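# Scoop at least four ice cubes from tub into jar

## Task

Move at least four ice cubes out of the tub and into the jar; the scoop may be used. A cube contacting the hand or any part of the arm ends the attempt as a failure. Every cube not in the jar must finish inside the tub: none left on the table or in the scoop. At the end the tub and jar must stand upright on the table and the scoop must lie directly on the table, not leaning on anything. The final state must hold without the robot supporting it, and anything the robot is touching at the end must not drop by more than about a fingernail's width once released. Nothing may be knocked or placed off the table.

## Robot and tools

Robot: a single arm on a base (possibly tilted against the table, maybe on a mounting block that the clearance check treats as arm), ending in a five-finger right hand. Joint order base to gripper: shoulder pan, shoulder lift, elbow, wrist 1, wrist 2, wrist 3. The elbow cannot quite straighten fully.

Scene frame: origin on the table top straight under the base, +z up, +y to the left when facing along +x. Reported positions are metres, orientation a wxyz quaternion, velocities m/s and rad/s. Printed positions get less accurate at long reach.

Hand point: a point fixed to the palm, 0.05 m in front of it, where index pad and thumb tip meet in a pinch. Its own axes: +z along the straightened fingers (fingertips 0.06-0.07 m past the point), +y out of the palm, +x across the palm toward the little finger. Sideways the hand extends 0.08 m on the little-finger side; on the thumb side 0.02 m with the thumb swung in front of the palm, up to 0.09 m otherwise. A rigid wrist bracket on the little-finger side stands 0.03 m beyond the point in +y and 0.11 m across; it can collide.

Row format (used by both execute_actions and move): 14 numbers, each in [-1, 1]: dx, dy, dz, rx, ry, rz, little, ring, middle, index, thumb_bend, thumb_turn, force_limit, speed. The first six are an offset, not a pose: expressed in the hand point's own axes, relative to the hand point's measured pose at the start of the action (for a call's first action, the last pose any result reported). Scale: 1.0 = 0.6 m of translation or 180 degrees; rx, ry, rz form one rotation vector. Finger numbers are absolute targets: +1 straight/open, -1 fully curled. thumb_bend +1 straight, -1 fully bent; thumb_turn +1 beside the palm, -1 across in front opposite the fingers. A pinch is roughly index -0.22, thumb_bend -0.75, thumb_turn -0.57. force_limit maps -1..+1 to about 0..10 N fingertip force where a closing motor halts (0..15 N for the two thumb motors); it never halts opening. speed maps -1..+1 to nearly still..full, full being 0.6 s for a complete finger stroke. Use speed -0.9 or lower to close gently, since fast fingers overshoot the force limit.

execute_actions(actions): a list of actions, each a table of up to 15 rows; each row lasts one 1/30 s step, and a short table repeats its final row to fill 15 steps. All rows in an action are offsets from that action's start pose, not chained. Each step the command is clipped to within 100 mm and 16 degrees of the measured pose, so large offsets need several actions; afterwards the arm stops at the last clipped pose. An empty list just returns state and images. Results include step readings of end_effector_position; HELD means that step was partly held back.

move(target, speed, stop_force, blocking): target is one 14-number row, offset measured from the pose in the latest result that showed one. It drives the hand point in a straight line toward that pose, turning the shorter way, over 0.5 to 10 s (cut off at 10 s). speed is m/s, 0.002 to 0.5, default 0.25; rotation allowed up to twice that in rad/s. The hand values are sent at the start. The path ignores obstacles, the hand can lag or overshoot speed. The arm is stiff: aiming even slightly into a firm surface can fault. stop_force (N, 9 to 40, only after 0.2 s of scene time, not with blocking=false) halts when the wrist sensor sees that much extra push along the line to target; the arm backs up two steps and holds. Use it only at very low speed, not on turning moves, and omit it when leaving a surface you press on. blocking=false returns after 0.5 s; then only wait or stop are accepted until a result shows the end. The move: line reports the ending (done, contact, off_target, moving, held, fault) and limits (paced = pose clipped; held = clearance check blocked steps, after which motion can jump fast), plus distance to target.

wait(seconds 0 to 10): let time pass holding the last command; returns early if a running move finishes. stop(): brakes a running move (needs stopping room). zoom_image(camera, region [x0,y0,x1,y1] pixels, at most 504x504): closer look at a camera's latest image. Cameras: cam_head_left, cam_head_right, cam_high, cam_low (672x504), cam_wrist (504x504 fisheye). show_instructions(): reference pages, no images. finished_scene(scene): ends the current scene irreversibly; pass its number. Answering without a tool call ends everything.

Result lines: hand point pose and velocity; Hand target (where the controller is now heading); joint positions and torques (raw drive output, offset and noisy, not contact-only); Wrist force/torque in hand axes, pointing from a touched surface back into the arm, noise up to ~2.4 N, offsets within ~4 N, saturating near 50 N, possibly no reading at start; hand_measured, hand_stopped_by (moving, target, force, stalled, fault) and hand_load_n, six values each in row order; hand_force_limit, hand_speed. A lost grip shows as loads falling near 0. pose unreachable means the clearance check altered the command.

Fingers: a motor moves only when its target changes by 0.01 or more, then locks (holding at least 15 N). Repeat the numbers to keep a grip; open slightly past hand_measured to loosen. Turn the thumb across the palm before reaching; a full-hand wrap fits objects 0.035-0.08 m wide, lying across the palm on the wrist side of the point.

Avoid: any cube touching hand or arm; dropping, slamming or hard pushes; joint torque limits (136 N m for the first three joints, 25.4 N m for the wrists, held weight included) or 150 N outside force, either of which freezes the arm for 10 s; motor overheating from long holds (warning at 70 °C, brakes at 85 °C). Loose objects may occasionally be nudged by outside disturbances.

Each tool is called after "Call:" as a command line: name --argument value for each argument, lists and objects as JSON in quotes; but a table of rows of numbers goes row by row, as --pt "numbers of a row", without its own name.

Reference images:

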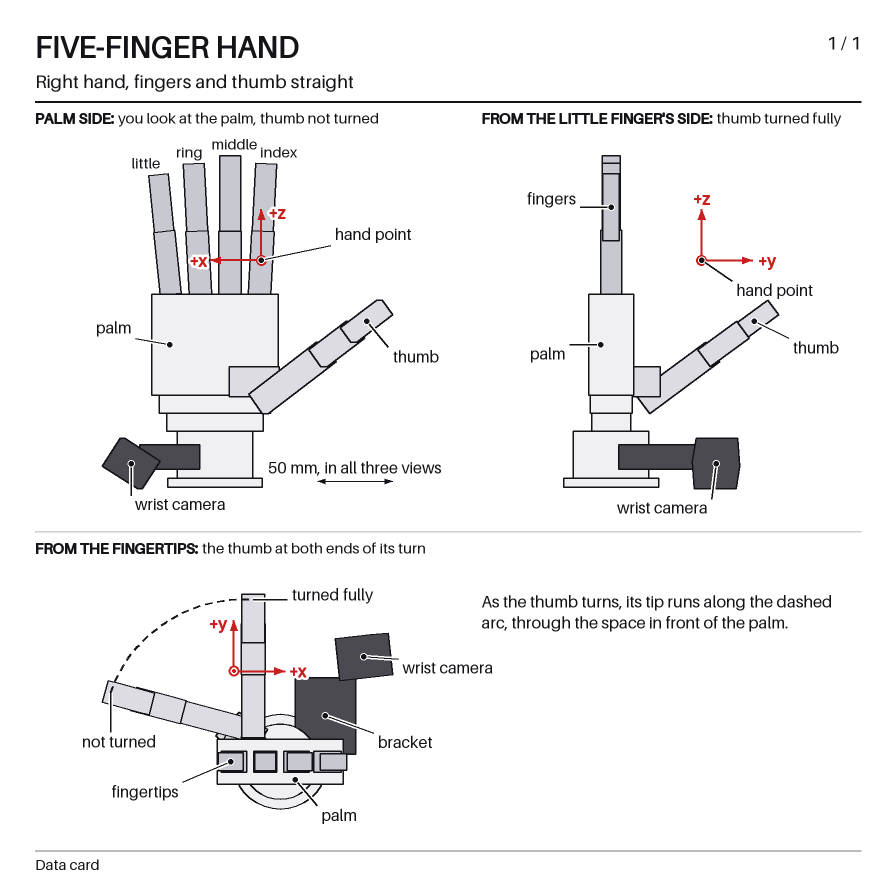

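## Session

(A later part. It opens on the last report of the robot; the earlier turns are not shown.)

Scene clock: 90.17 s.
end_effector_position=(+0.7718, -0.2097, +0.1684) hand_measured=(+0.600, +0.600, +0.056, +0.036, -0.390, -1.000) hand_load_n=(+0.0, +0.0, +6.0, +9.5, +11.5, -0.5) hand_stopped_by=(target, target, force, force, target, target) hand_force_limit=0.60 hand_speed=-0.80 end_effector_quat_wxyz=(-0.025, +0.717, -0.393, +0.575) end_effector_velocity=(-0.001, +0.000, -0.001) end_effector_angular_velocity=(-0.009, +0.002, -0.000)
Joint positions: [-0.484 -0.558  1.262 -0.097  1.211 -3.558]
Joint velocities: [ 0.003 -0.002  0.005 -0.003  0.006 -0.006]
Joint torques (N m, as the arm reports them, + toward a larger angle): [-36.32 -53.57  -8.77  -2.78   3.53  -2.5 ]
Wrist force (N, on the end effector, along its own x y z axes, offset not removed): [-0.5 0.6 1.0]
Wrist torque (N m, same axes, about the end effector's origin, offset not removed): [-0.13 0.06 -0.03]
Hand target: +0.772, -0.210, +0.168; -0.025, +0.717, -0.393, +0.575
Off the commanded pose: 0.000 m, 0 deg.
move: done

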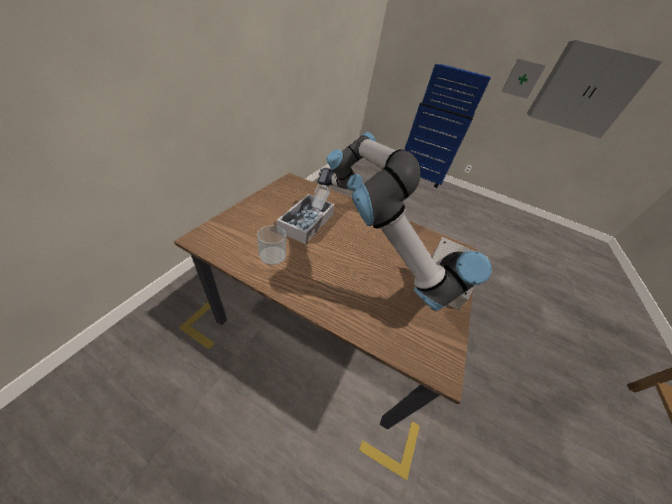

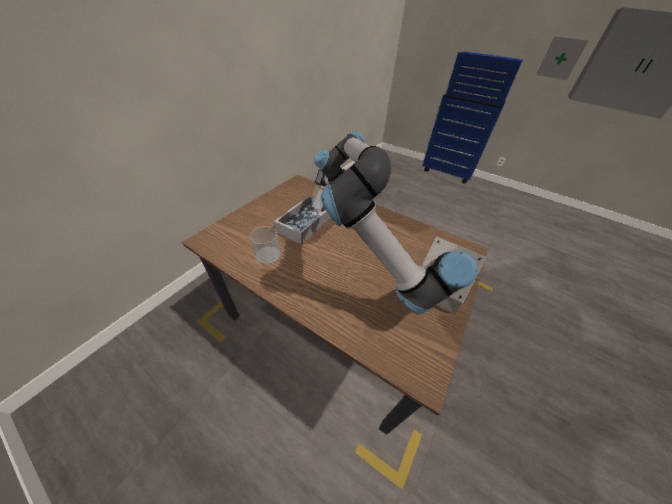

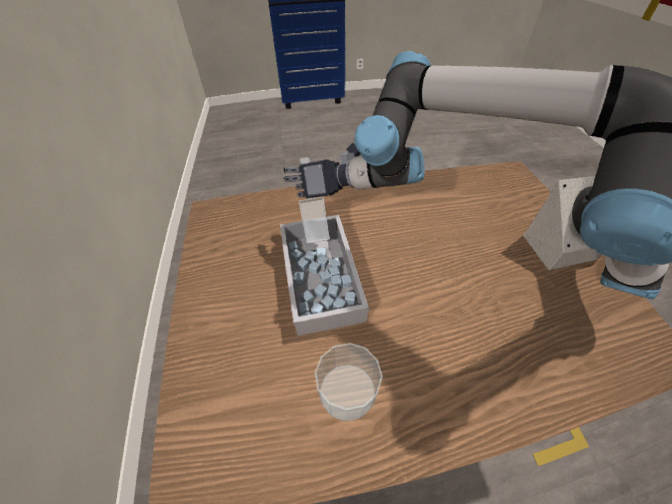

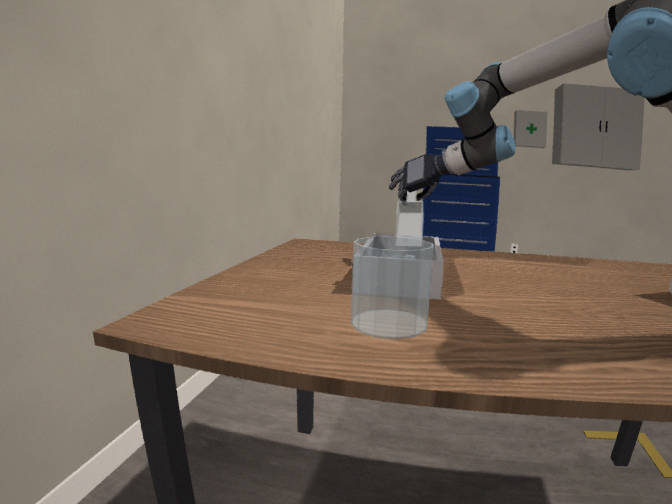

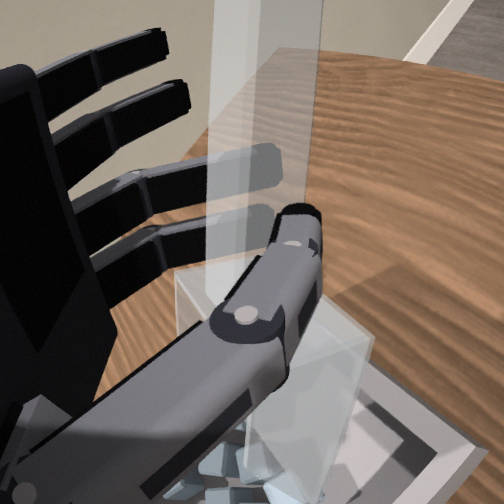

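Call:
move --target '[-0.054,0.046,0.002,0,0,0,0.6,0.6,-0.8,-0.9,-0.4,-1,0.6,-0.8]' --speed 0.03

Call:
zoom_image --camera "cam_high" --region '[250, 150, 430, 340]'

Call:
zoom_image --camera "cam_head_left" --region '[250, 160, 390, 270]'

Scene clock: 100.70 s.
end_effector_position=(+0.7571, -0.2100, +0.1286) hand_measured=(+0.600, +0.600, +0.056, +0.036, -0.390, -1.000) hand_load_n=(+0.0, +0.0, +5.5, +8.0, +12.5, +0.0) hand_stopped_by=(target, target, force, force, target, target) hand_force_limit=0.60 hand_speed=-0.80 end_effector_quat_wxyz=(-0.025, +0.717, -0.393, +0.575) end_effector_velocity=(-0.001, +0.000, -0.002) end_effector_angular_velocity=(-0.000, +0.000, -0.001)
Joint positions: [-0.453 -0.552  1.345 -0.193  1.236 -3.539]
Joint velocities: [ 0.002  0.     0.003 -0.003  0.002  0.001]
Joint torques (N m, as the arm reports them, + toward a larger angle): [-33.87 -21.47  -5.52  -2.42   3.25   2.3 ]
Wrist force (N, on the end effector, along its own x y z axes, offset not removed): [2.1 1.6 2.0]
Wrist torque (N m, same axes, about the end effector's origin, offset not removed): [0.27 -0.29 0.41]
Hand target: +0.757, -0.210, +0.128; -0.025, +0.717, -0.393, +0.575
Off the commanded pose: 0.000 m, 0 deg.
move: done

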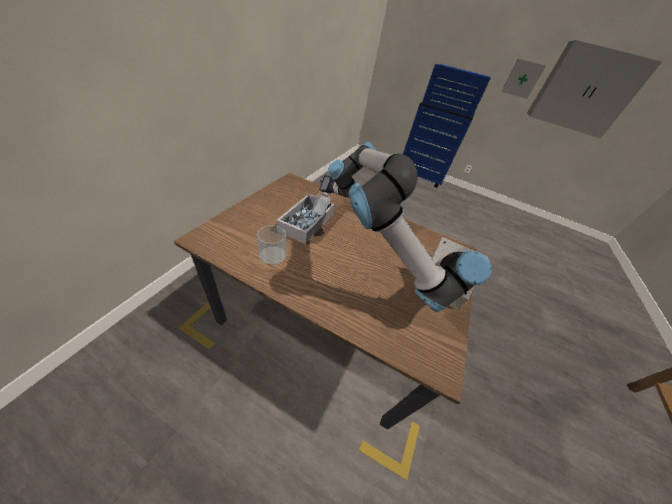

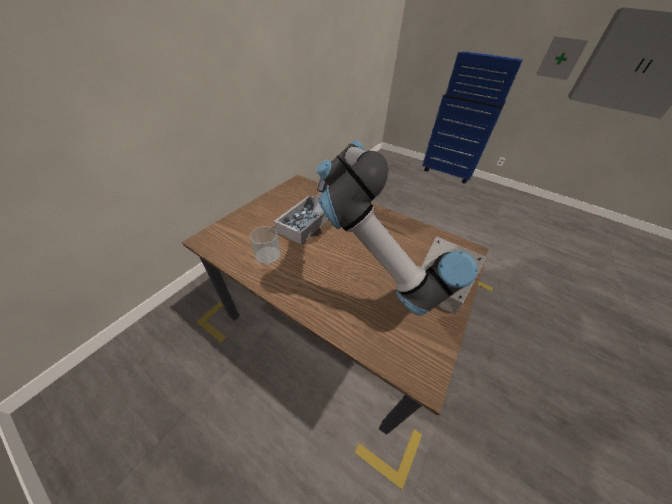

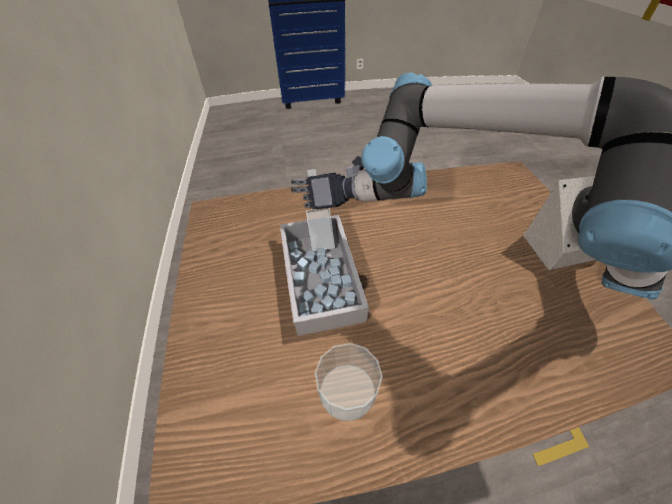

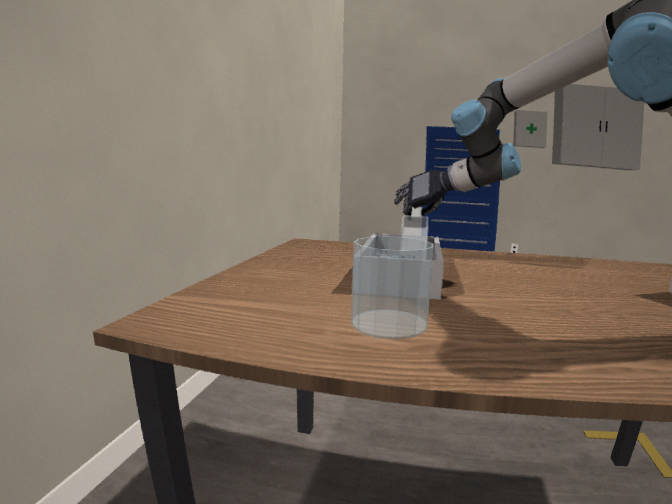

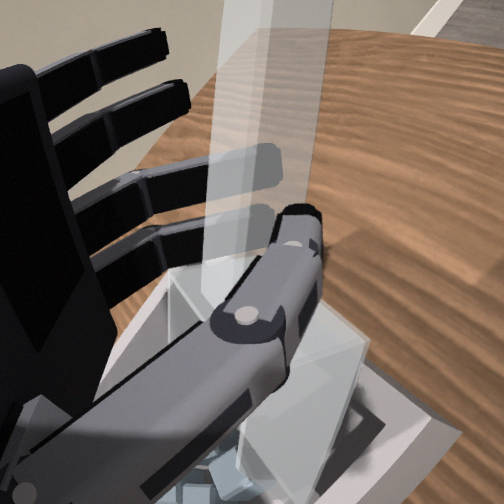

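Region (250, 150, 430, 340) of cam_high's 672x504 image, scaled by 2.653, with more detail than that image has; it fills the left 477 columns of this view, and the rest is white.

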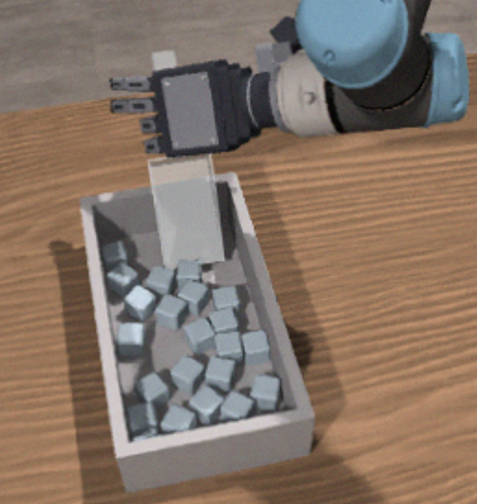

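Region (250, 160, 390, 270) of cam_head_left's 672x504 image, scaled by 3.600, with more detail than that image has; it fills the top 396 rows of this view, and the rest is white.

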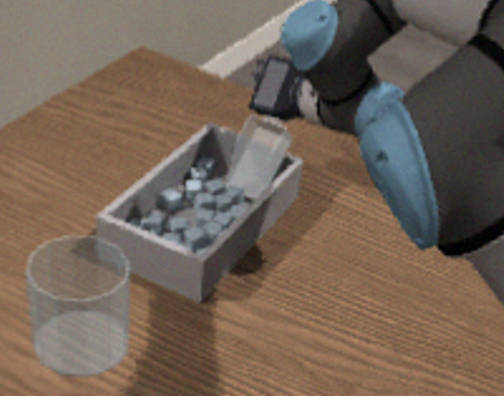

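Call:
move --target '[-0.05,-0.02,-0.017,0,0,0,0.6,0.6,-0.8,-0.9,-0.4,-1,0.6,-0.8]' --speed 0.03

Call:
zoom_image --camera "cam_high" --region '[250, 150, 430, 340]'

Call:
zoom_image --camera "cam_head_left" --region '[250, 160, 390, 270]'

Scene clock: 110.03 s.
end_effector_position=(+0.7541, -0.1797, +0.1138) hand_measured=(+0.600, +0.600, +0.056, +0.036, -0.390, -1.000) hand_load_n=(+0.0, +0.0, +6.0, +7.5, +11.5, +0.0) hand_stopped_by=(target, target, force, force, target, target) hand_force_limit=0.60 hand_speed=-0.80 end_effector_quat_wxyz=(-0.025, +0.717, -0.393, +0.575) end_effector_velocity=(+0.000, +0.002, -0.000) end_effector_angular_velocity=(-0.001, -0.001, +0.000)
Joint positions: [-0.405 -0.589  1.39  -0.209  1.276 -3.511]
Joint velocities: [ 0.002 -0.002  0.001 -0.001  0.002  0.001]
Joint torques (N m, as the arm reports them, + toward a larger angle): [-32.01 -50.05  -4.67  -2.38   2.89   2.48]
Wrist force (N, on the end effector, along its own x y z axes, offset not removed): [3.7 2.1 1.9]
Wrist torque (N m, same axes, about the end effector's origin, offset not removed): [0.08 -0.25 0.34]
Hand target: +0.754, -0.180, +0.114; -0.025, +0.717, -0.393, +0.575
Off the commanded pose: 0.000 m, 0 deg.
move: done

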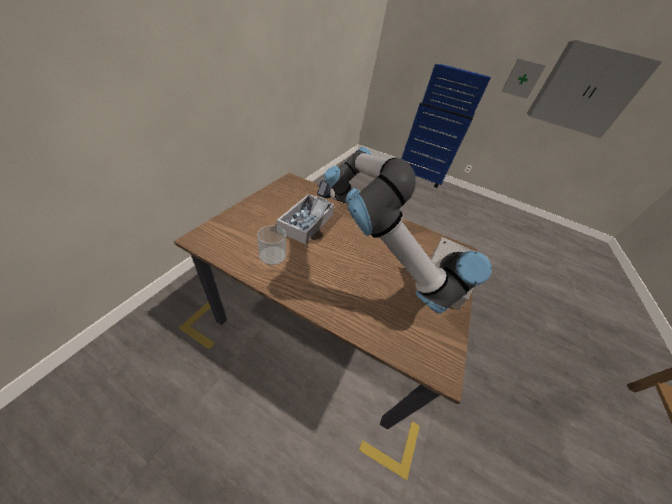

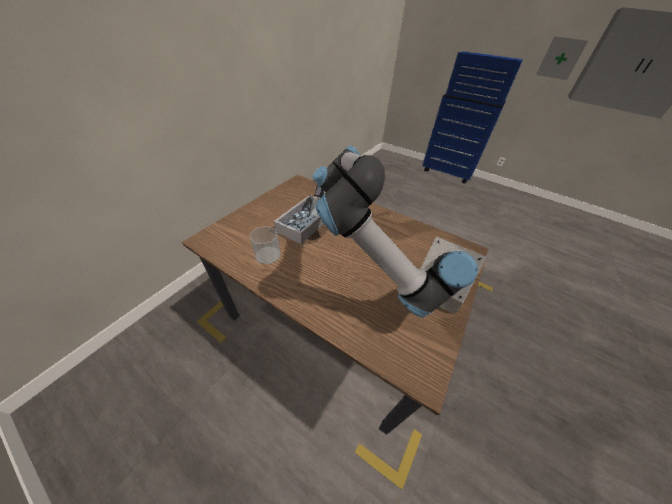

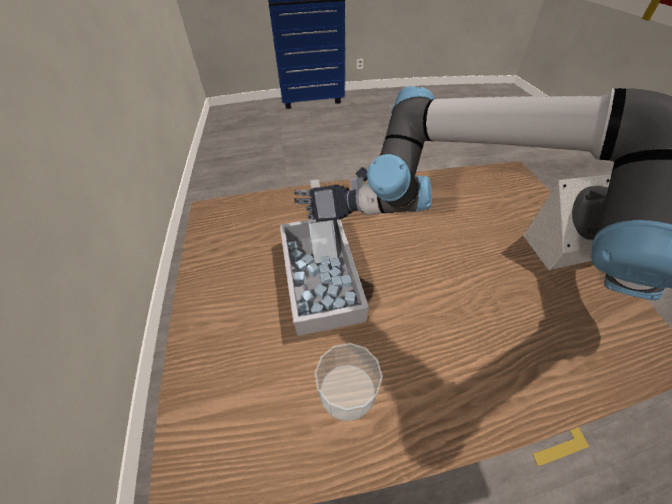

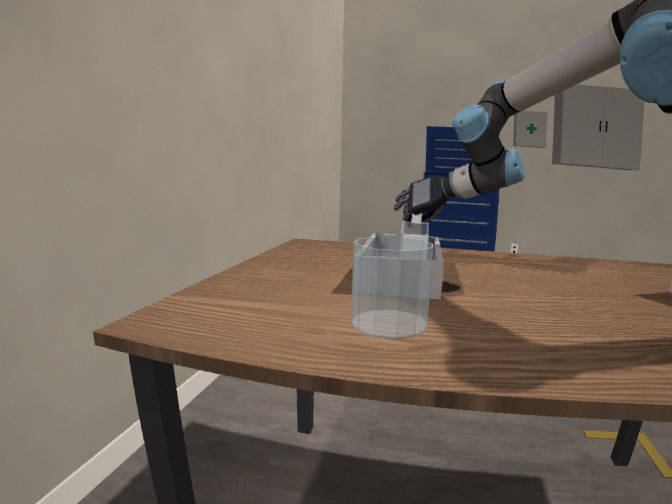

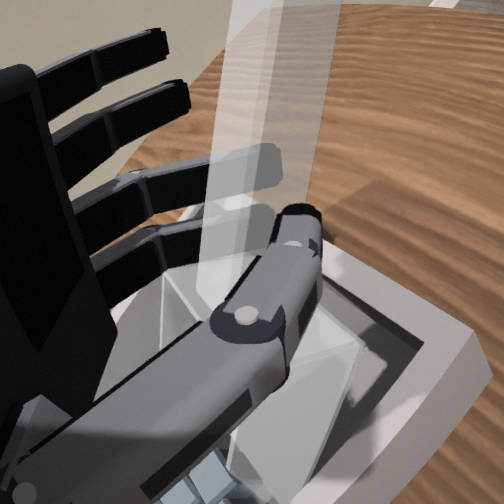

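Region (250, 150, 430, 340) of cam_high's 672x504 image, scaled by 2.653, with more detail than that image has; it fills the left 477 columns of this view, and the rest is white.

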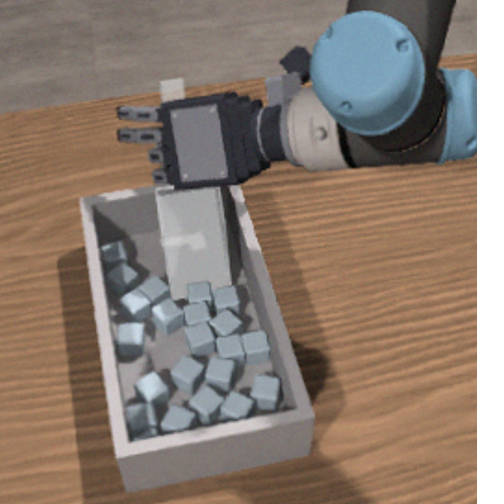

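Region (250, 160, 390, 270) of cam_head_left's 672x504 image, scaled by 3.600, with more detail than that image has; it fills the top 396 rows of this view, and the rest is white.

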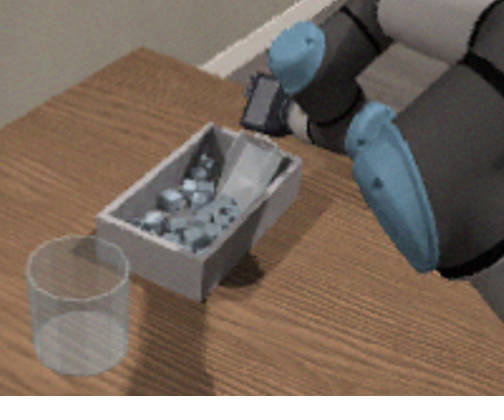

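Call:
move --target '[-0.08,-0.018,-0.017,0.003,-0.053,0.084,0.6,0.6,-0.8,-0.9,-0.4,-1,0.6,-0.8]' --speed 0.04

Call:
zoom_image --camera "cam_high" --region '[250, 150, 430, 340]'

Call:
zoom_image --camera "cam_head_left" --region '[250, 160, 390, 270]'

Scene clock: 126.33 s.
end_effector_position=(+0.7498, -0.1397, +0.0840) hand_measured=(+0.600, +0.600, +0.056, +0.036, -0.390, -1.000) hand_load_n=(+0.0, +0.0, +6.5, +8.0, +11.0, +0.0) hand_stopped_by=(target, target, force, force, target, target) hand_force_limit=0.60 hand_speed=-0.80 end_effector_quat_wxyz=(-0.136, +0.704, -0.478, +0.507) end_effector_velocity=(-0.000, +0.000, -0.001) end_effector_angular_velocity=(+0.009, -0.001, -0.001)
Joint positions: [-0.421 -0.578  1.387 -0.18   1.1   -3.27 ]
Joint velocities: [-0.001  0.001  0.001 -0.002 -0.004  0.008]
Joint torques (N m, as the arm reports them, + toward a larger angle): [-48.45 -21.12  -6.8   -2.49  -1.84   2.75]
Wrist force (N, on the end effector, along its own x y z axes, offset not removed): [-0.1 1.6 2.8]
Wrist torque (N m, same axes, about the end effector's origin, offset not removed): [-0.04 -0.12 -0.03]
Hand target: +0.750, -0.140, +0.084; -0.136, +0.704, -0.478, +0.507
Off the commanded pose: 0.000 m, 0 deg.
move: done

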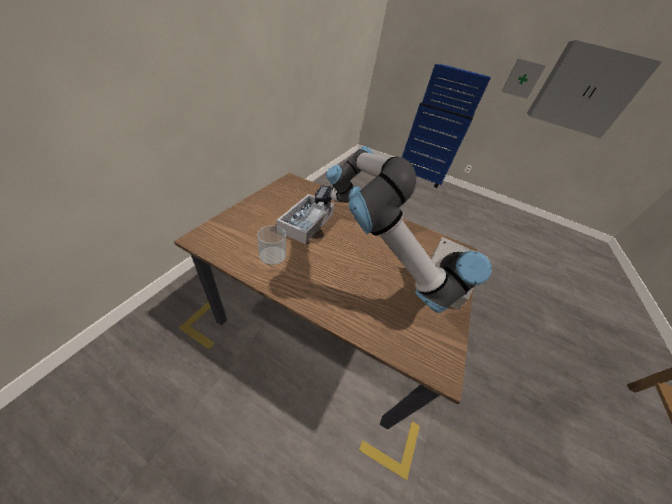

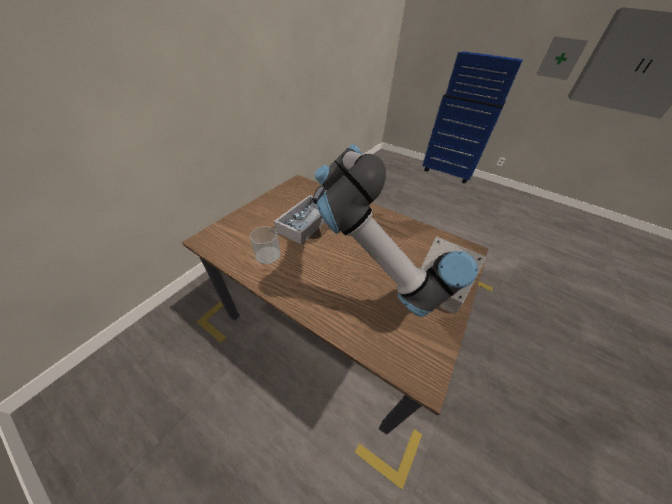

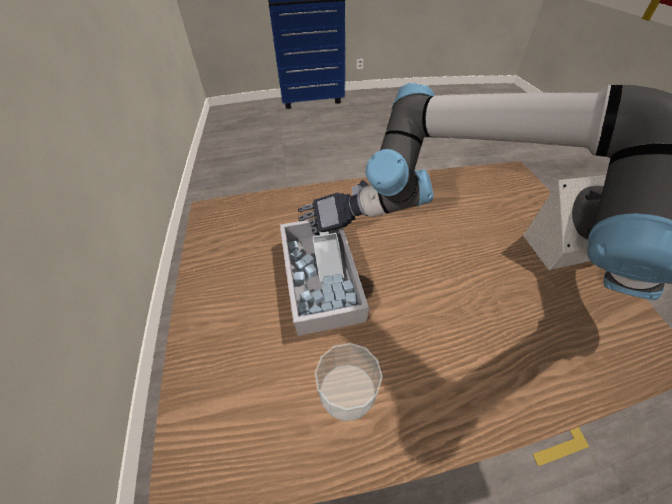

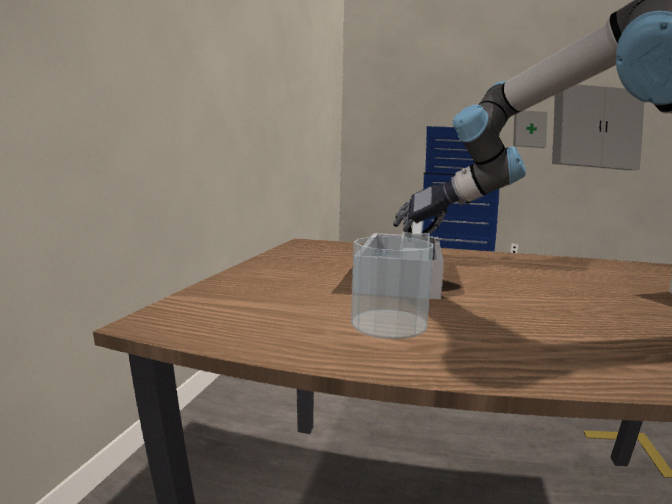

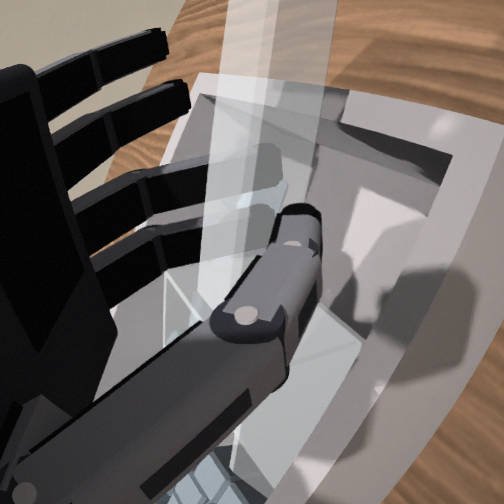

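Region (250, 150, 430, 340) of cam_high's 672x504 image, scaled by 2.653, with more detail than that image has; it fills the left 477 columns of this view, and the rest is white.

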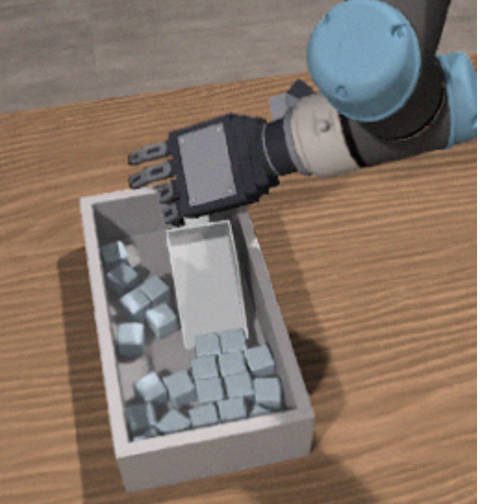

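Region (250, 160, 390, 270) of cam_head_left's 672x504 image, scaled by 3.600, with more detail than that image has; it fills the top 396 rows of this view, and the rest is white.

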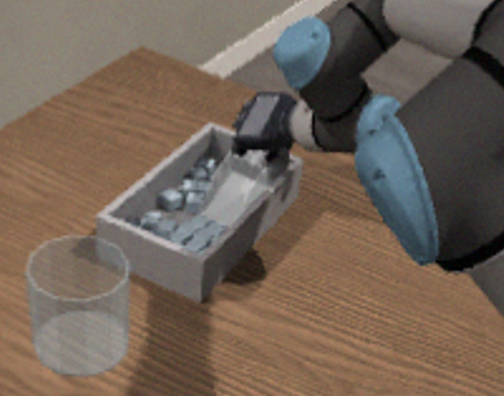

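Call:
move --target '[-0.072,-0.034,-0.027,0,0,0,0.6,0.6,-0.8,-0.9,-0.4,-1,0.6,-0.8]' --speed 0.03

Call:
zoom_image --camera "cam_high" --region '[250, 150, 430, 340]'

Call:
zoom_image --camera "cam_head_left" --region '[250, 160, 390, 270]'

Scene clock: 136.93 s.
end_effector_position=(+0.7458, -0.0896, +0.0799) hand_measured=(+0.600, +0.600, +0.056, +0.036, -0.390, -1.000) hand_load_n=(+0.0, +0.0, +6.0, +7.5, +12.0, +0.5) hand_stopped_by=(target, target, force, force, target, target) hand_force_limit=0.60 hand_speed=-0.80 end_effector_quat_wxyz=(-0.136, +0.704, -0.478, +0.507) end_effector_velocity=(+0.001, +0.001, +0.001) end_effector_angular_velocity=(-0.001, -0.002, -0.000)
Joint positions: [-0.361 -0.655  1.439 -0.172  1.149 -3.231]
Joint velocities: [ 0.001 -0.003  0.     0.001  0.003  0.001]
Joint torques (N m, as the arm reports them, + toward a larger angle): [-31.84 -49.18  -6.1    2.3    2.72   2.46]
Wrist force (N, on the end effector, along its own x y z axes, offset not removed): [1.7 2.4 -0.1]
Wrist torque (N m, same axes, about the end effector's origin, offset not removed): [0.23 0.16 0.11]
Hand target: +0.746, -0.089, +0.080; -0.136, +0.704, -0.478, +0.507
Off the commanded pose: 0.000 m, 0 deg.
move: done

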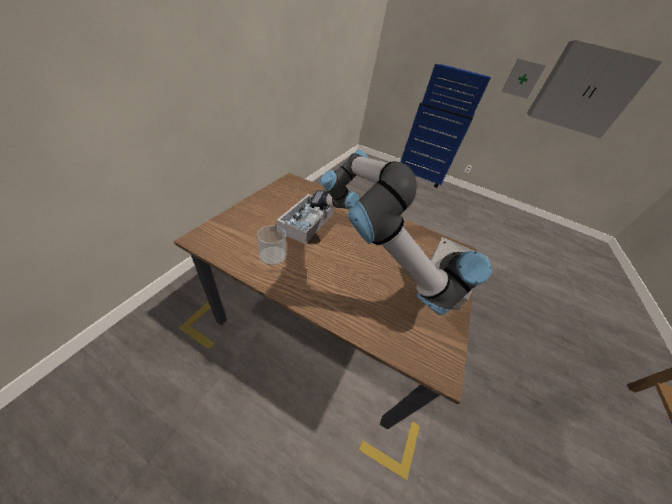

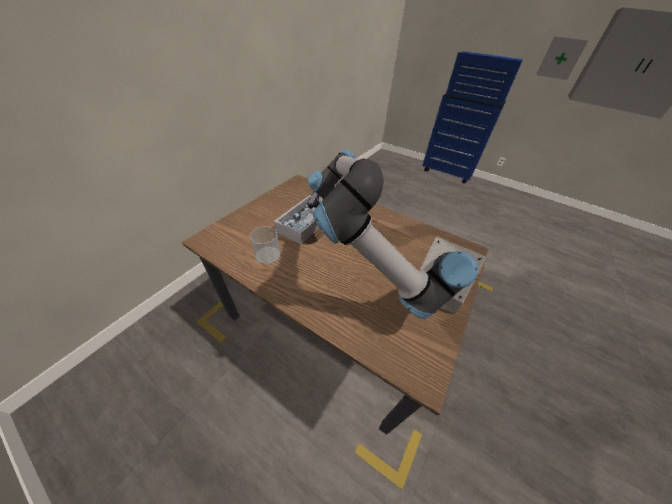

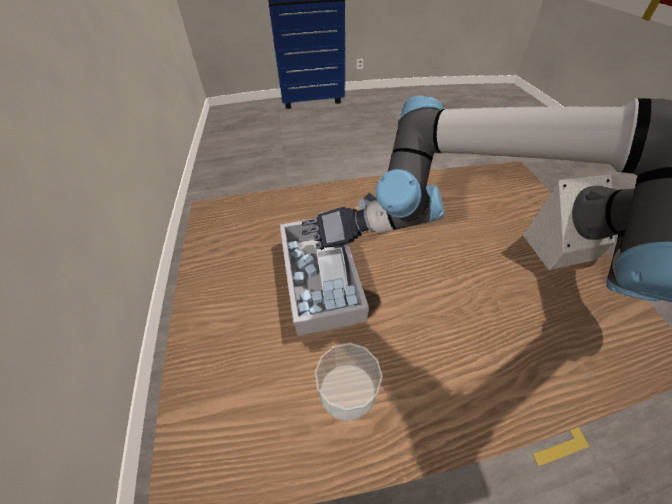

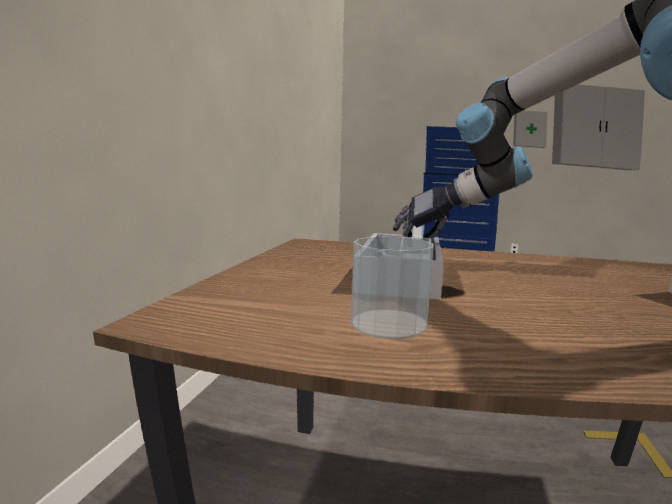

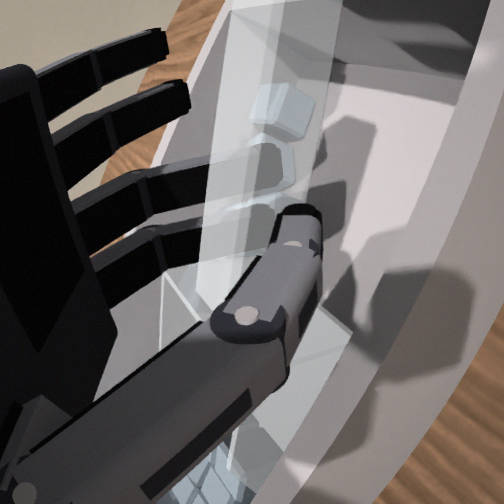

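Region (250, 150, 430, 340) of cam_high's 672x504 image, scaled by 2.653, with more detail than that image has; it fills the left 477 columns of this view, and the rest is white.

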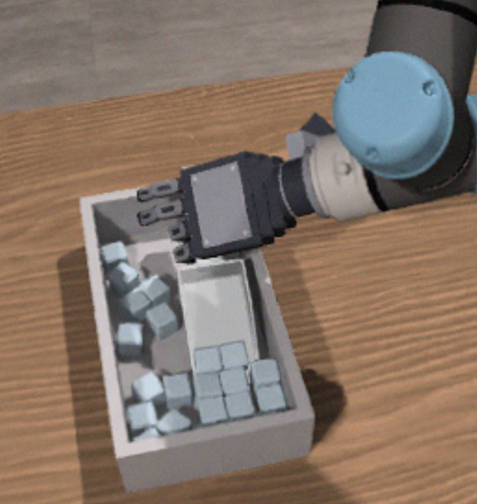

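Region (250, 160, 390, 270) of cam_head_left's 672x504 image, scaled by 3.600, with more detail than that image has; it fills the top 396 rows of this view, and the rest is white.

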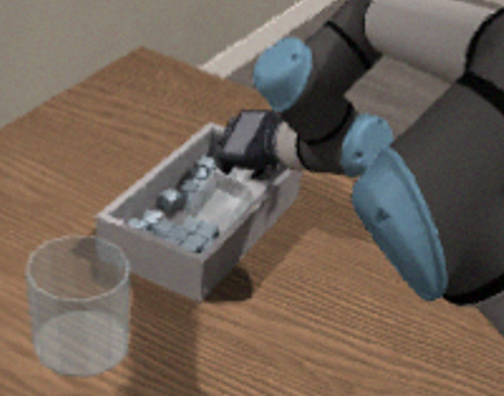

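Working. 2 cm more, then tilt up 27°.

Call:
move --target '[-0.027,-0.015,-0.012,0,0,0,0.6,0.6,-0.8,-0.9,-0.4,-1,0.6,-0.8]' --speed 0.03

Call:
move --target '[0.014,0.008,0.005,0.004,-0.08,0.127,0.6,0.6,-0.8,-0.9,-0.4,-1,0.6,-0.8]' --speed 0.06

Call:
zoom_image --camera "cam_high" --region '[250, 150, 430, 340]'

Call:
zoom_image --camera "cam_head_left" --region '[250, 160, 390, 270]'

Scene clock: 146.17 s.
end_effector_position=(+0.7441, -0.0698, +0.0797) hand_measured=(+0.600, +0.600, +0.056, +0.036, -0.390, -1.000) hand_load_n=(+0.0, +0.0, +5.5, +8.0, +12.5, +1.0) hand_stopped_by=(target, target, force, force, target, target) hand_force_limit=0.60 hand_speed=-0.80 end_effector_quat_wxyz=(-0.136, +0.704, -0.478, +0.507) end_effector_velocity=(+0.000, +0.001, +0.000) end_effector_angular_velocity=(+0.001, -0.001, -0.000)
Joint positions: [-0.339 -0.685  1.455 -0.163  1.167 -3.217]
Joint velocities: [ 0.001 -0.002  0.     0.001  0.001  0.002]
Joint torques (N m, as the arm reports them, + toward a larger angle): [-30.15 -48.99  -4.9    2.17   2.44   2.55]
Wrist force (N, on the end effector, along its own x y z axes, offset not removed): [0.9 3.5 1.3]
Wrist torque (N m, same axes, about the end effector's origin, offset not removed): [0.42 0.24 0.01]
Hand target: +0.744, -0.070, +0.080; -0.136, +0.704, -0.478, +0.507
Off the commanded pose: 0.000 m, 0 deg.
move: done

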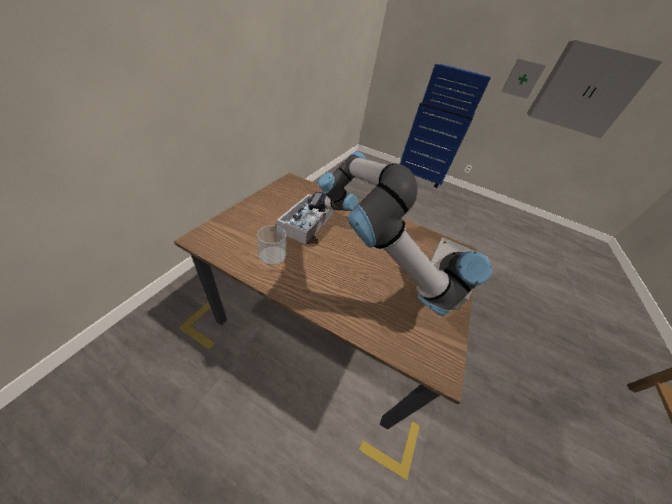

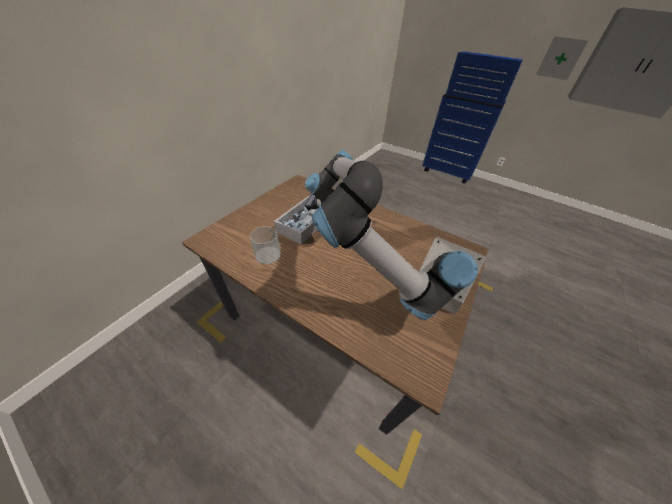

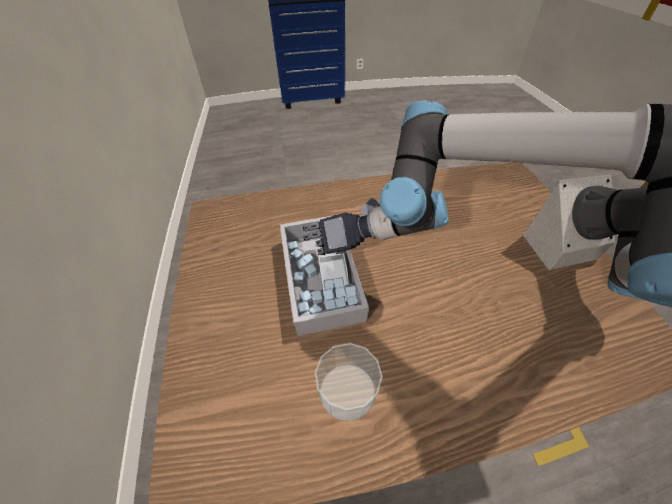

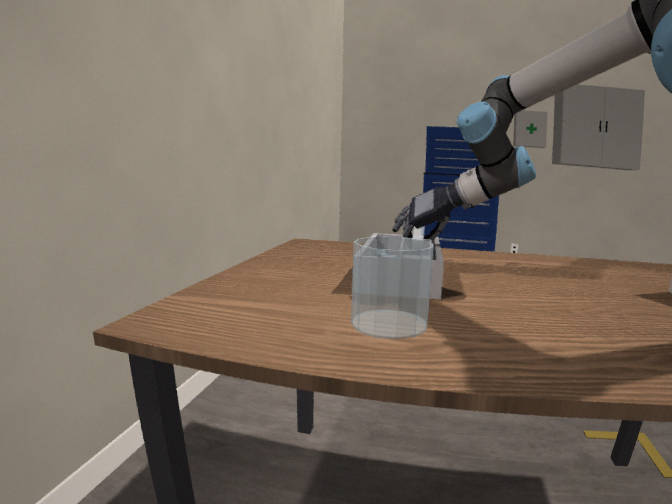

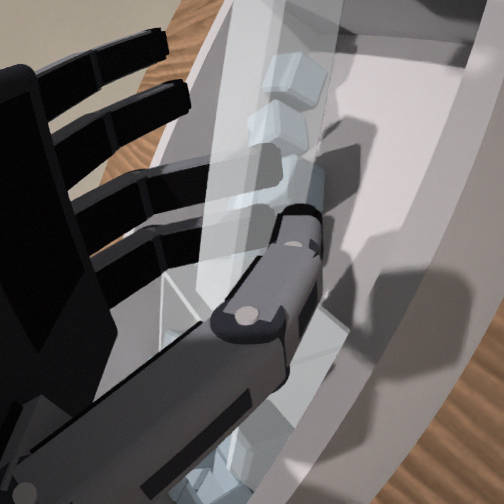

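Scene clock: 150.37 s.
end_effector_position=(+0.7443, -0.0801, +0.0800) hand_measured=(+0.600, +0.600, +0.054, +0.036, -0.390, -1.000) hand_load_n=(+0.0, +0.0, +1.0, +7.5, +7.0, -1.5) hand_stopped_by=(target, target, force, force, target, target) hand_force_limit=0.60 hand_speed=-0.80 end_effector_quat_wxyz=(-0.296, +0.653, -0.584, +0.381) end_effector_velocity=(+0.001, -0.001, +0.001) end_effector_angular_velocity=(+0.007, -0.002, +0.000)
Joint positions: [-0.469 -0.563  1.385 -0.207  0.813 -2.884]
Joint velocities: [-0.003  0.003 -0.003 -0.003 -0.006  0.007]
Joint torques (N m, as the arm reports them, + toward a larger angle): [-49.76 -21.53 -20.19  -2.15  -1.99   2.83]
Wrist force (N, on the end effector, along its own x y z axes, offset not removed): [-3.0 3.8 3.8]
Wrist torque (N m, same axes, about the end effector's origin, offset not removed): [0.12 0.43 -0.17]
Hand target: +0.744, -0.080, +0.080; -0.296, +0.653, -0.584, +0.381
Off the commanded pose: 0.000 m, 0 deg.
move: done

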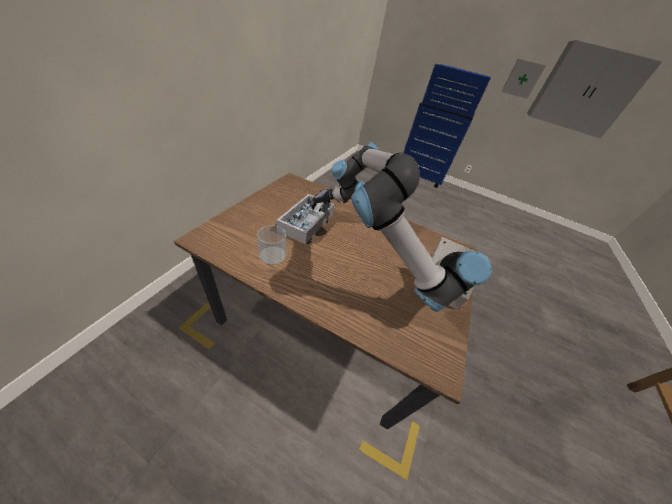

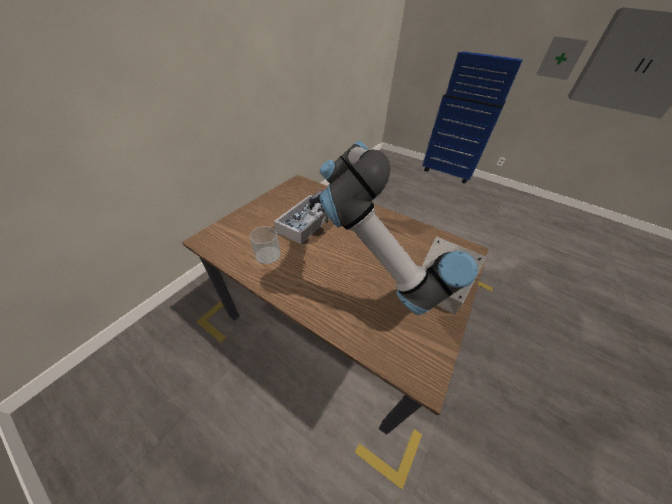

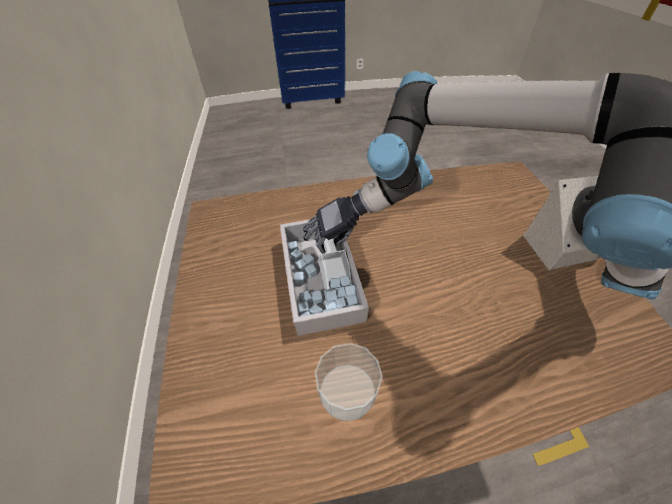

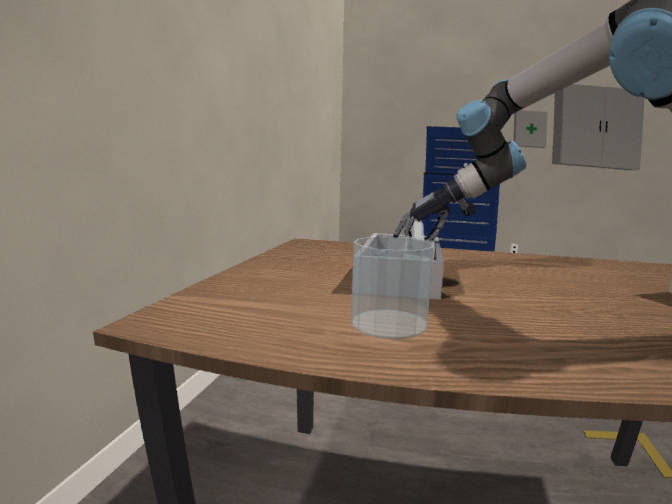

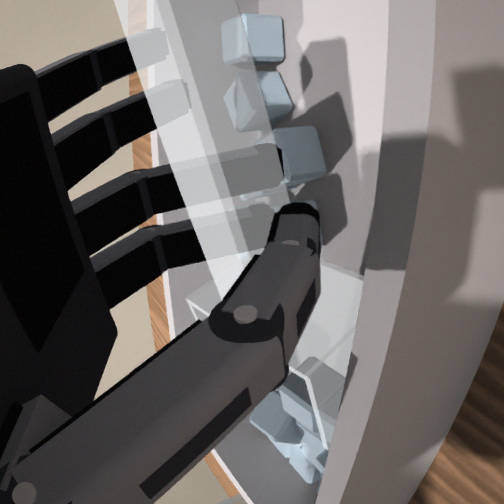

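Region (250, 150, 430, 340) of cam_high's 672x504 image, scaled by 2.653, with more detail than that image has; it fills the left 477 columns of this view, and the rest is white.

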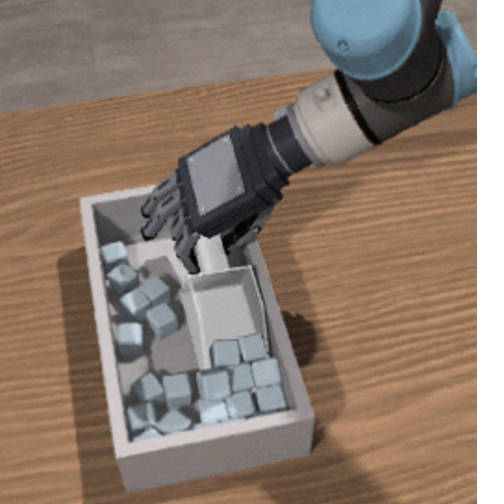

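Region (250, 160, 390, 270) of cam_head_left's 672x504 image, scaled by 3.600, with more detail than that image has; it fills the top 396 rows of this view, and the rest is white.

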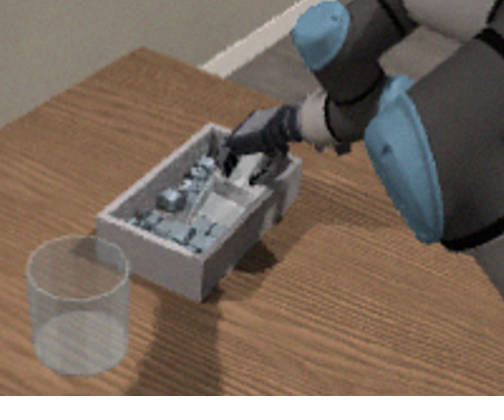

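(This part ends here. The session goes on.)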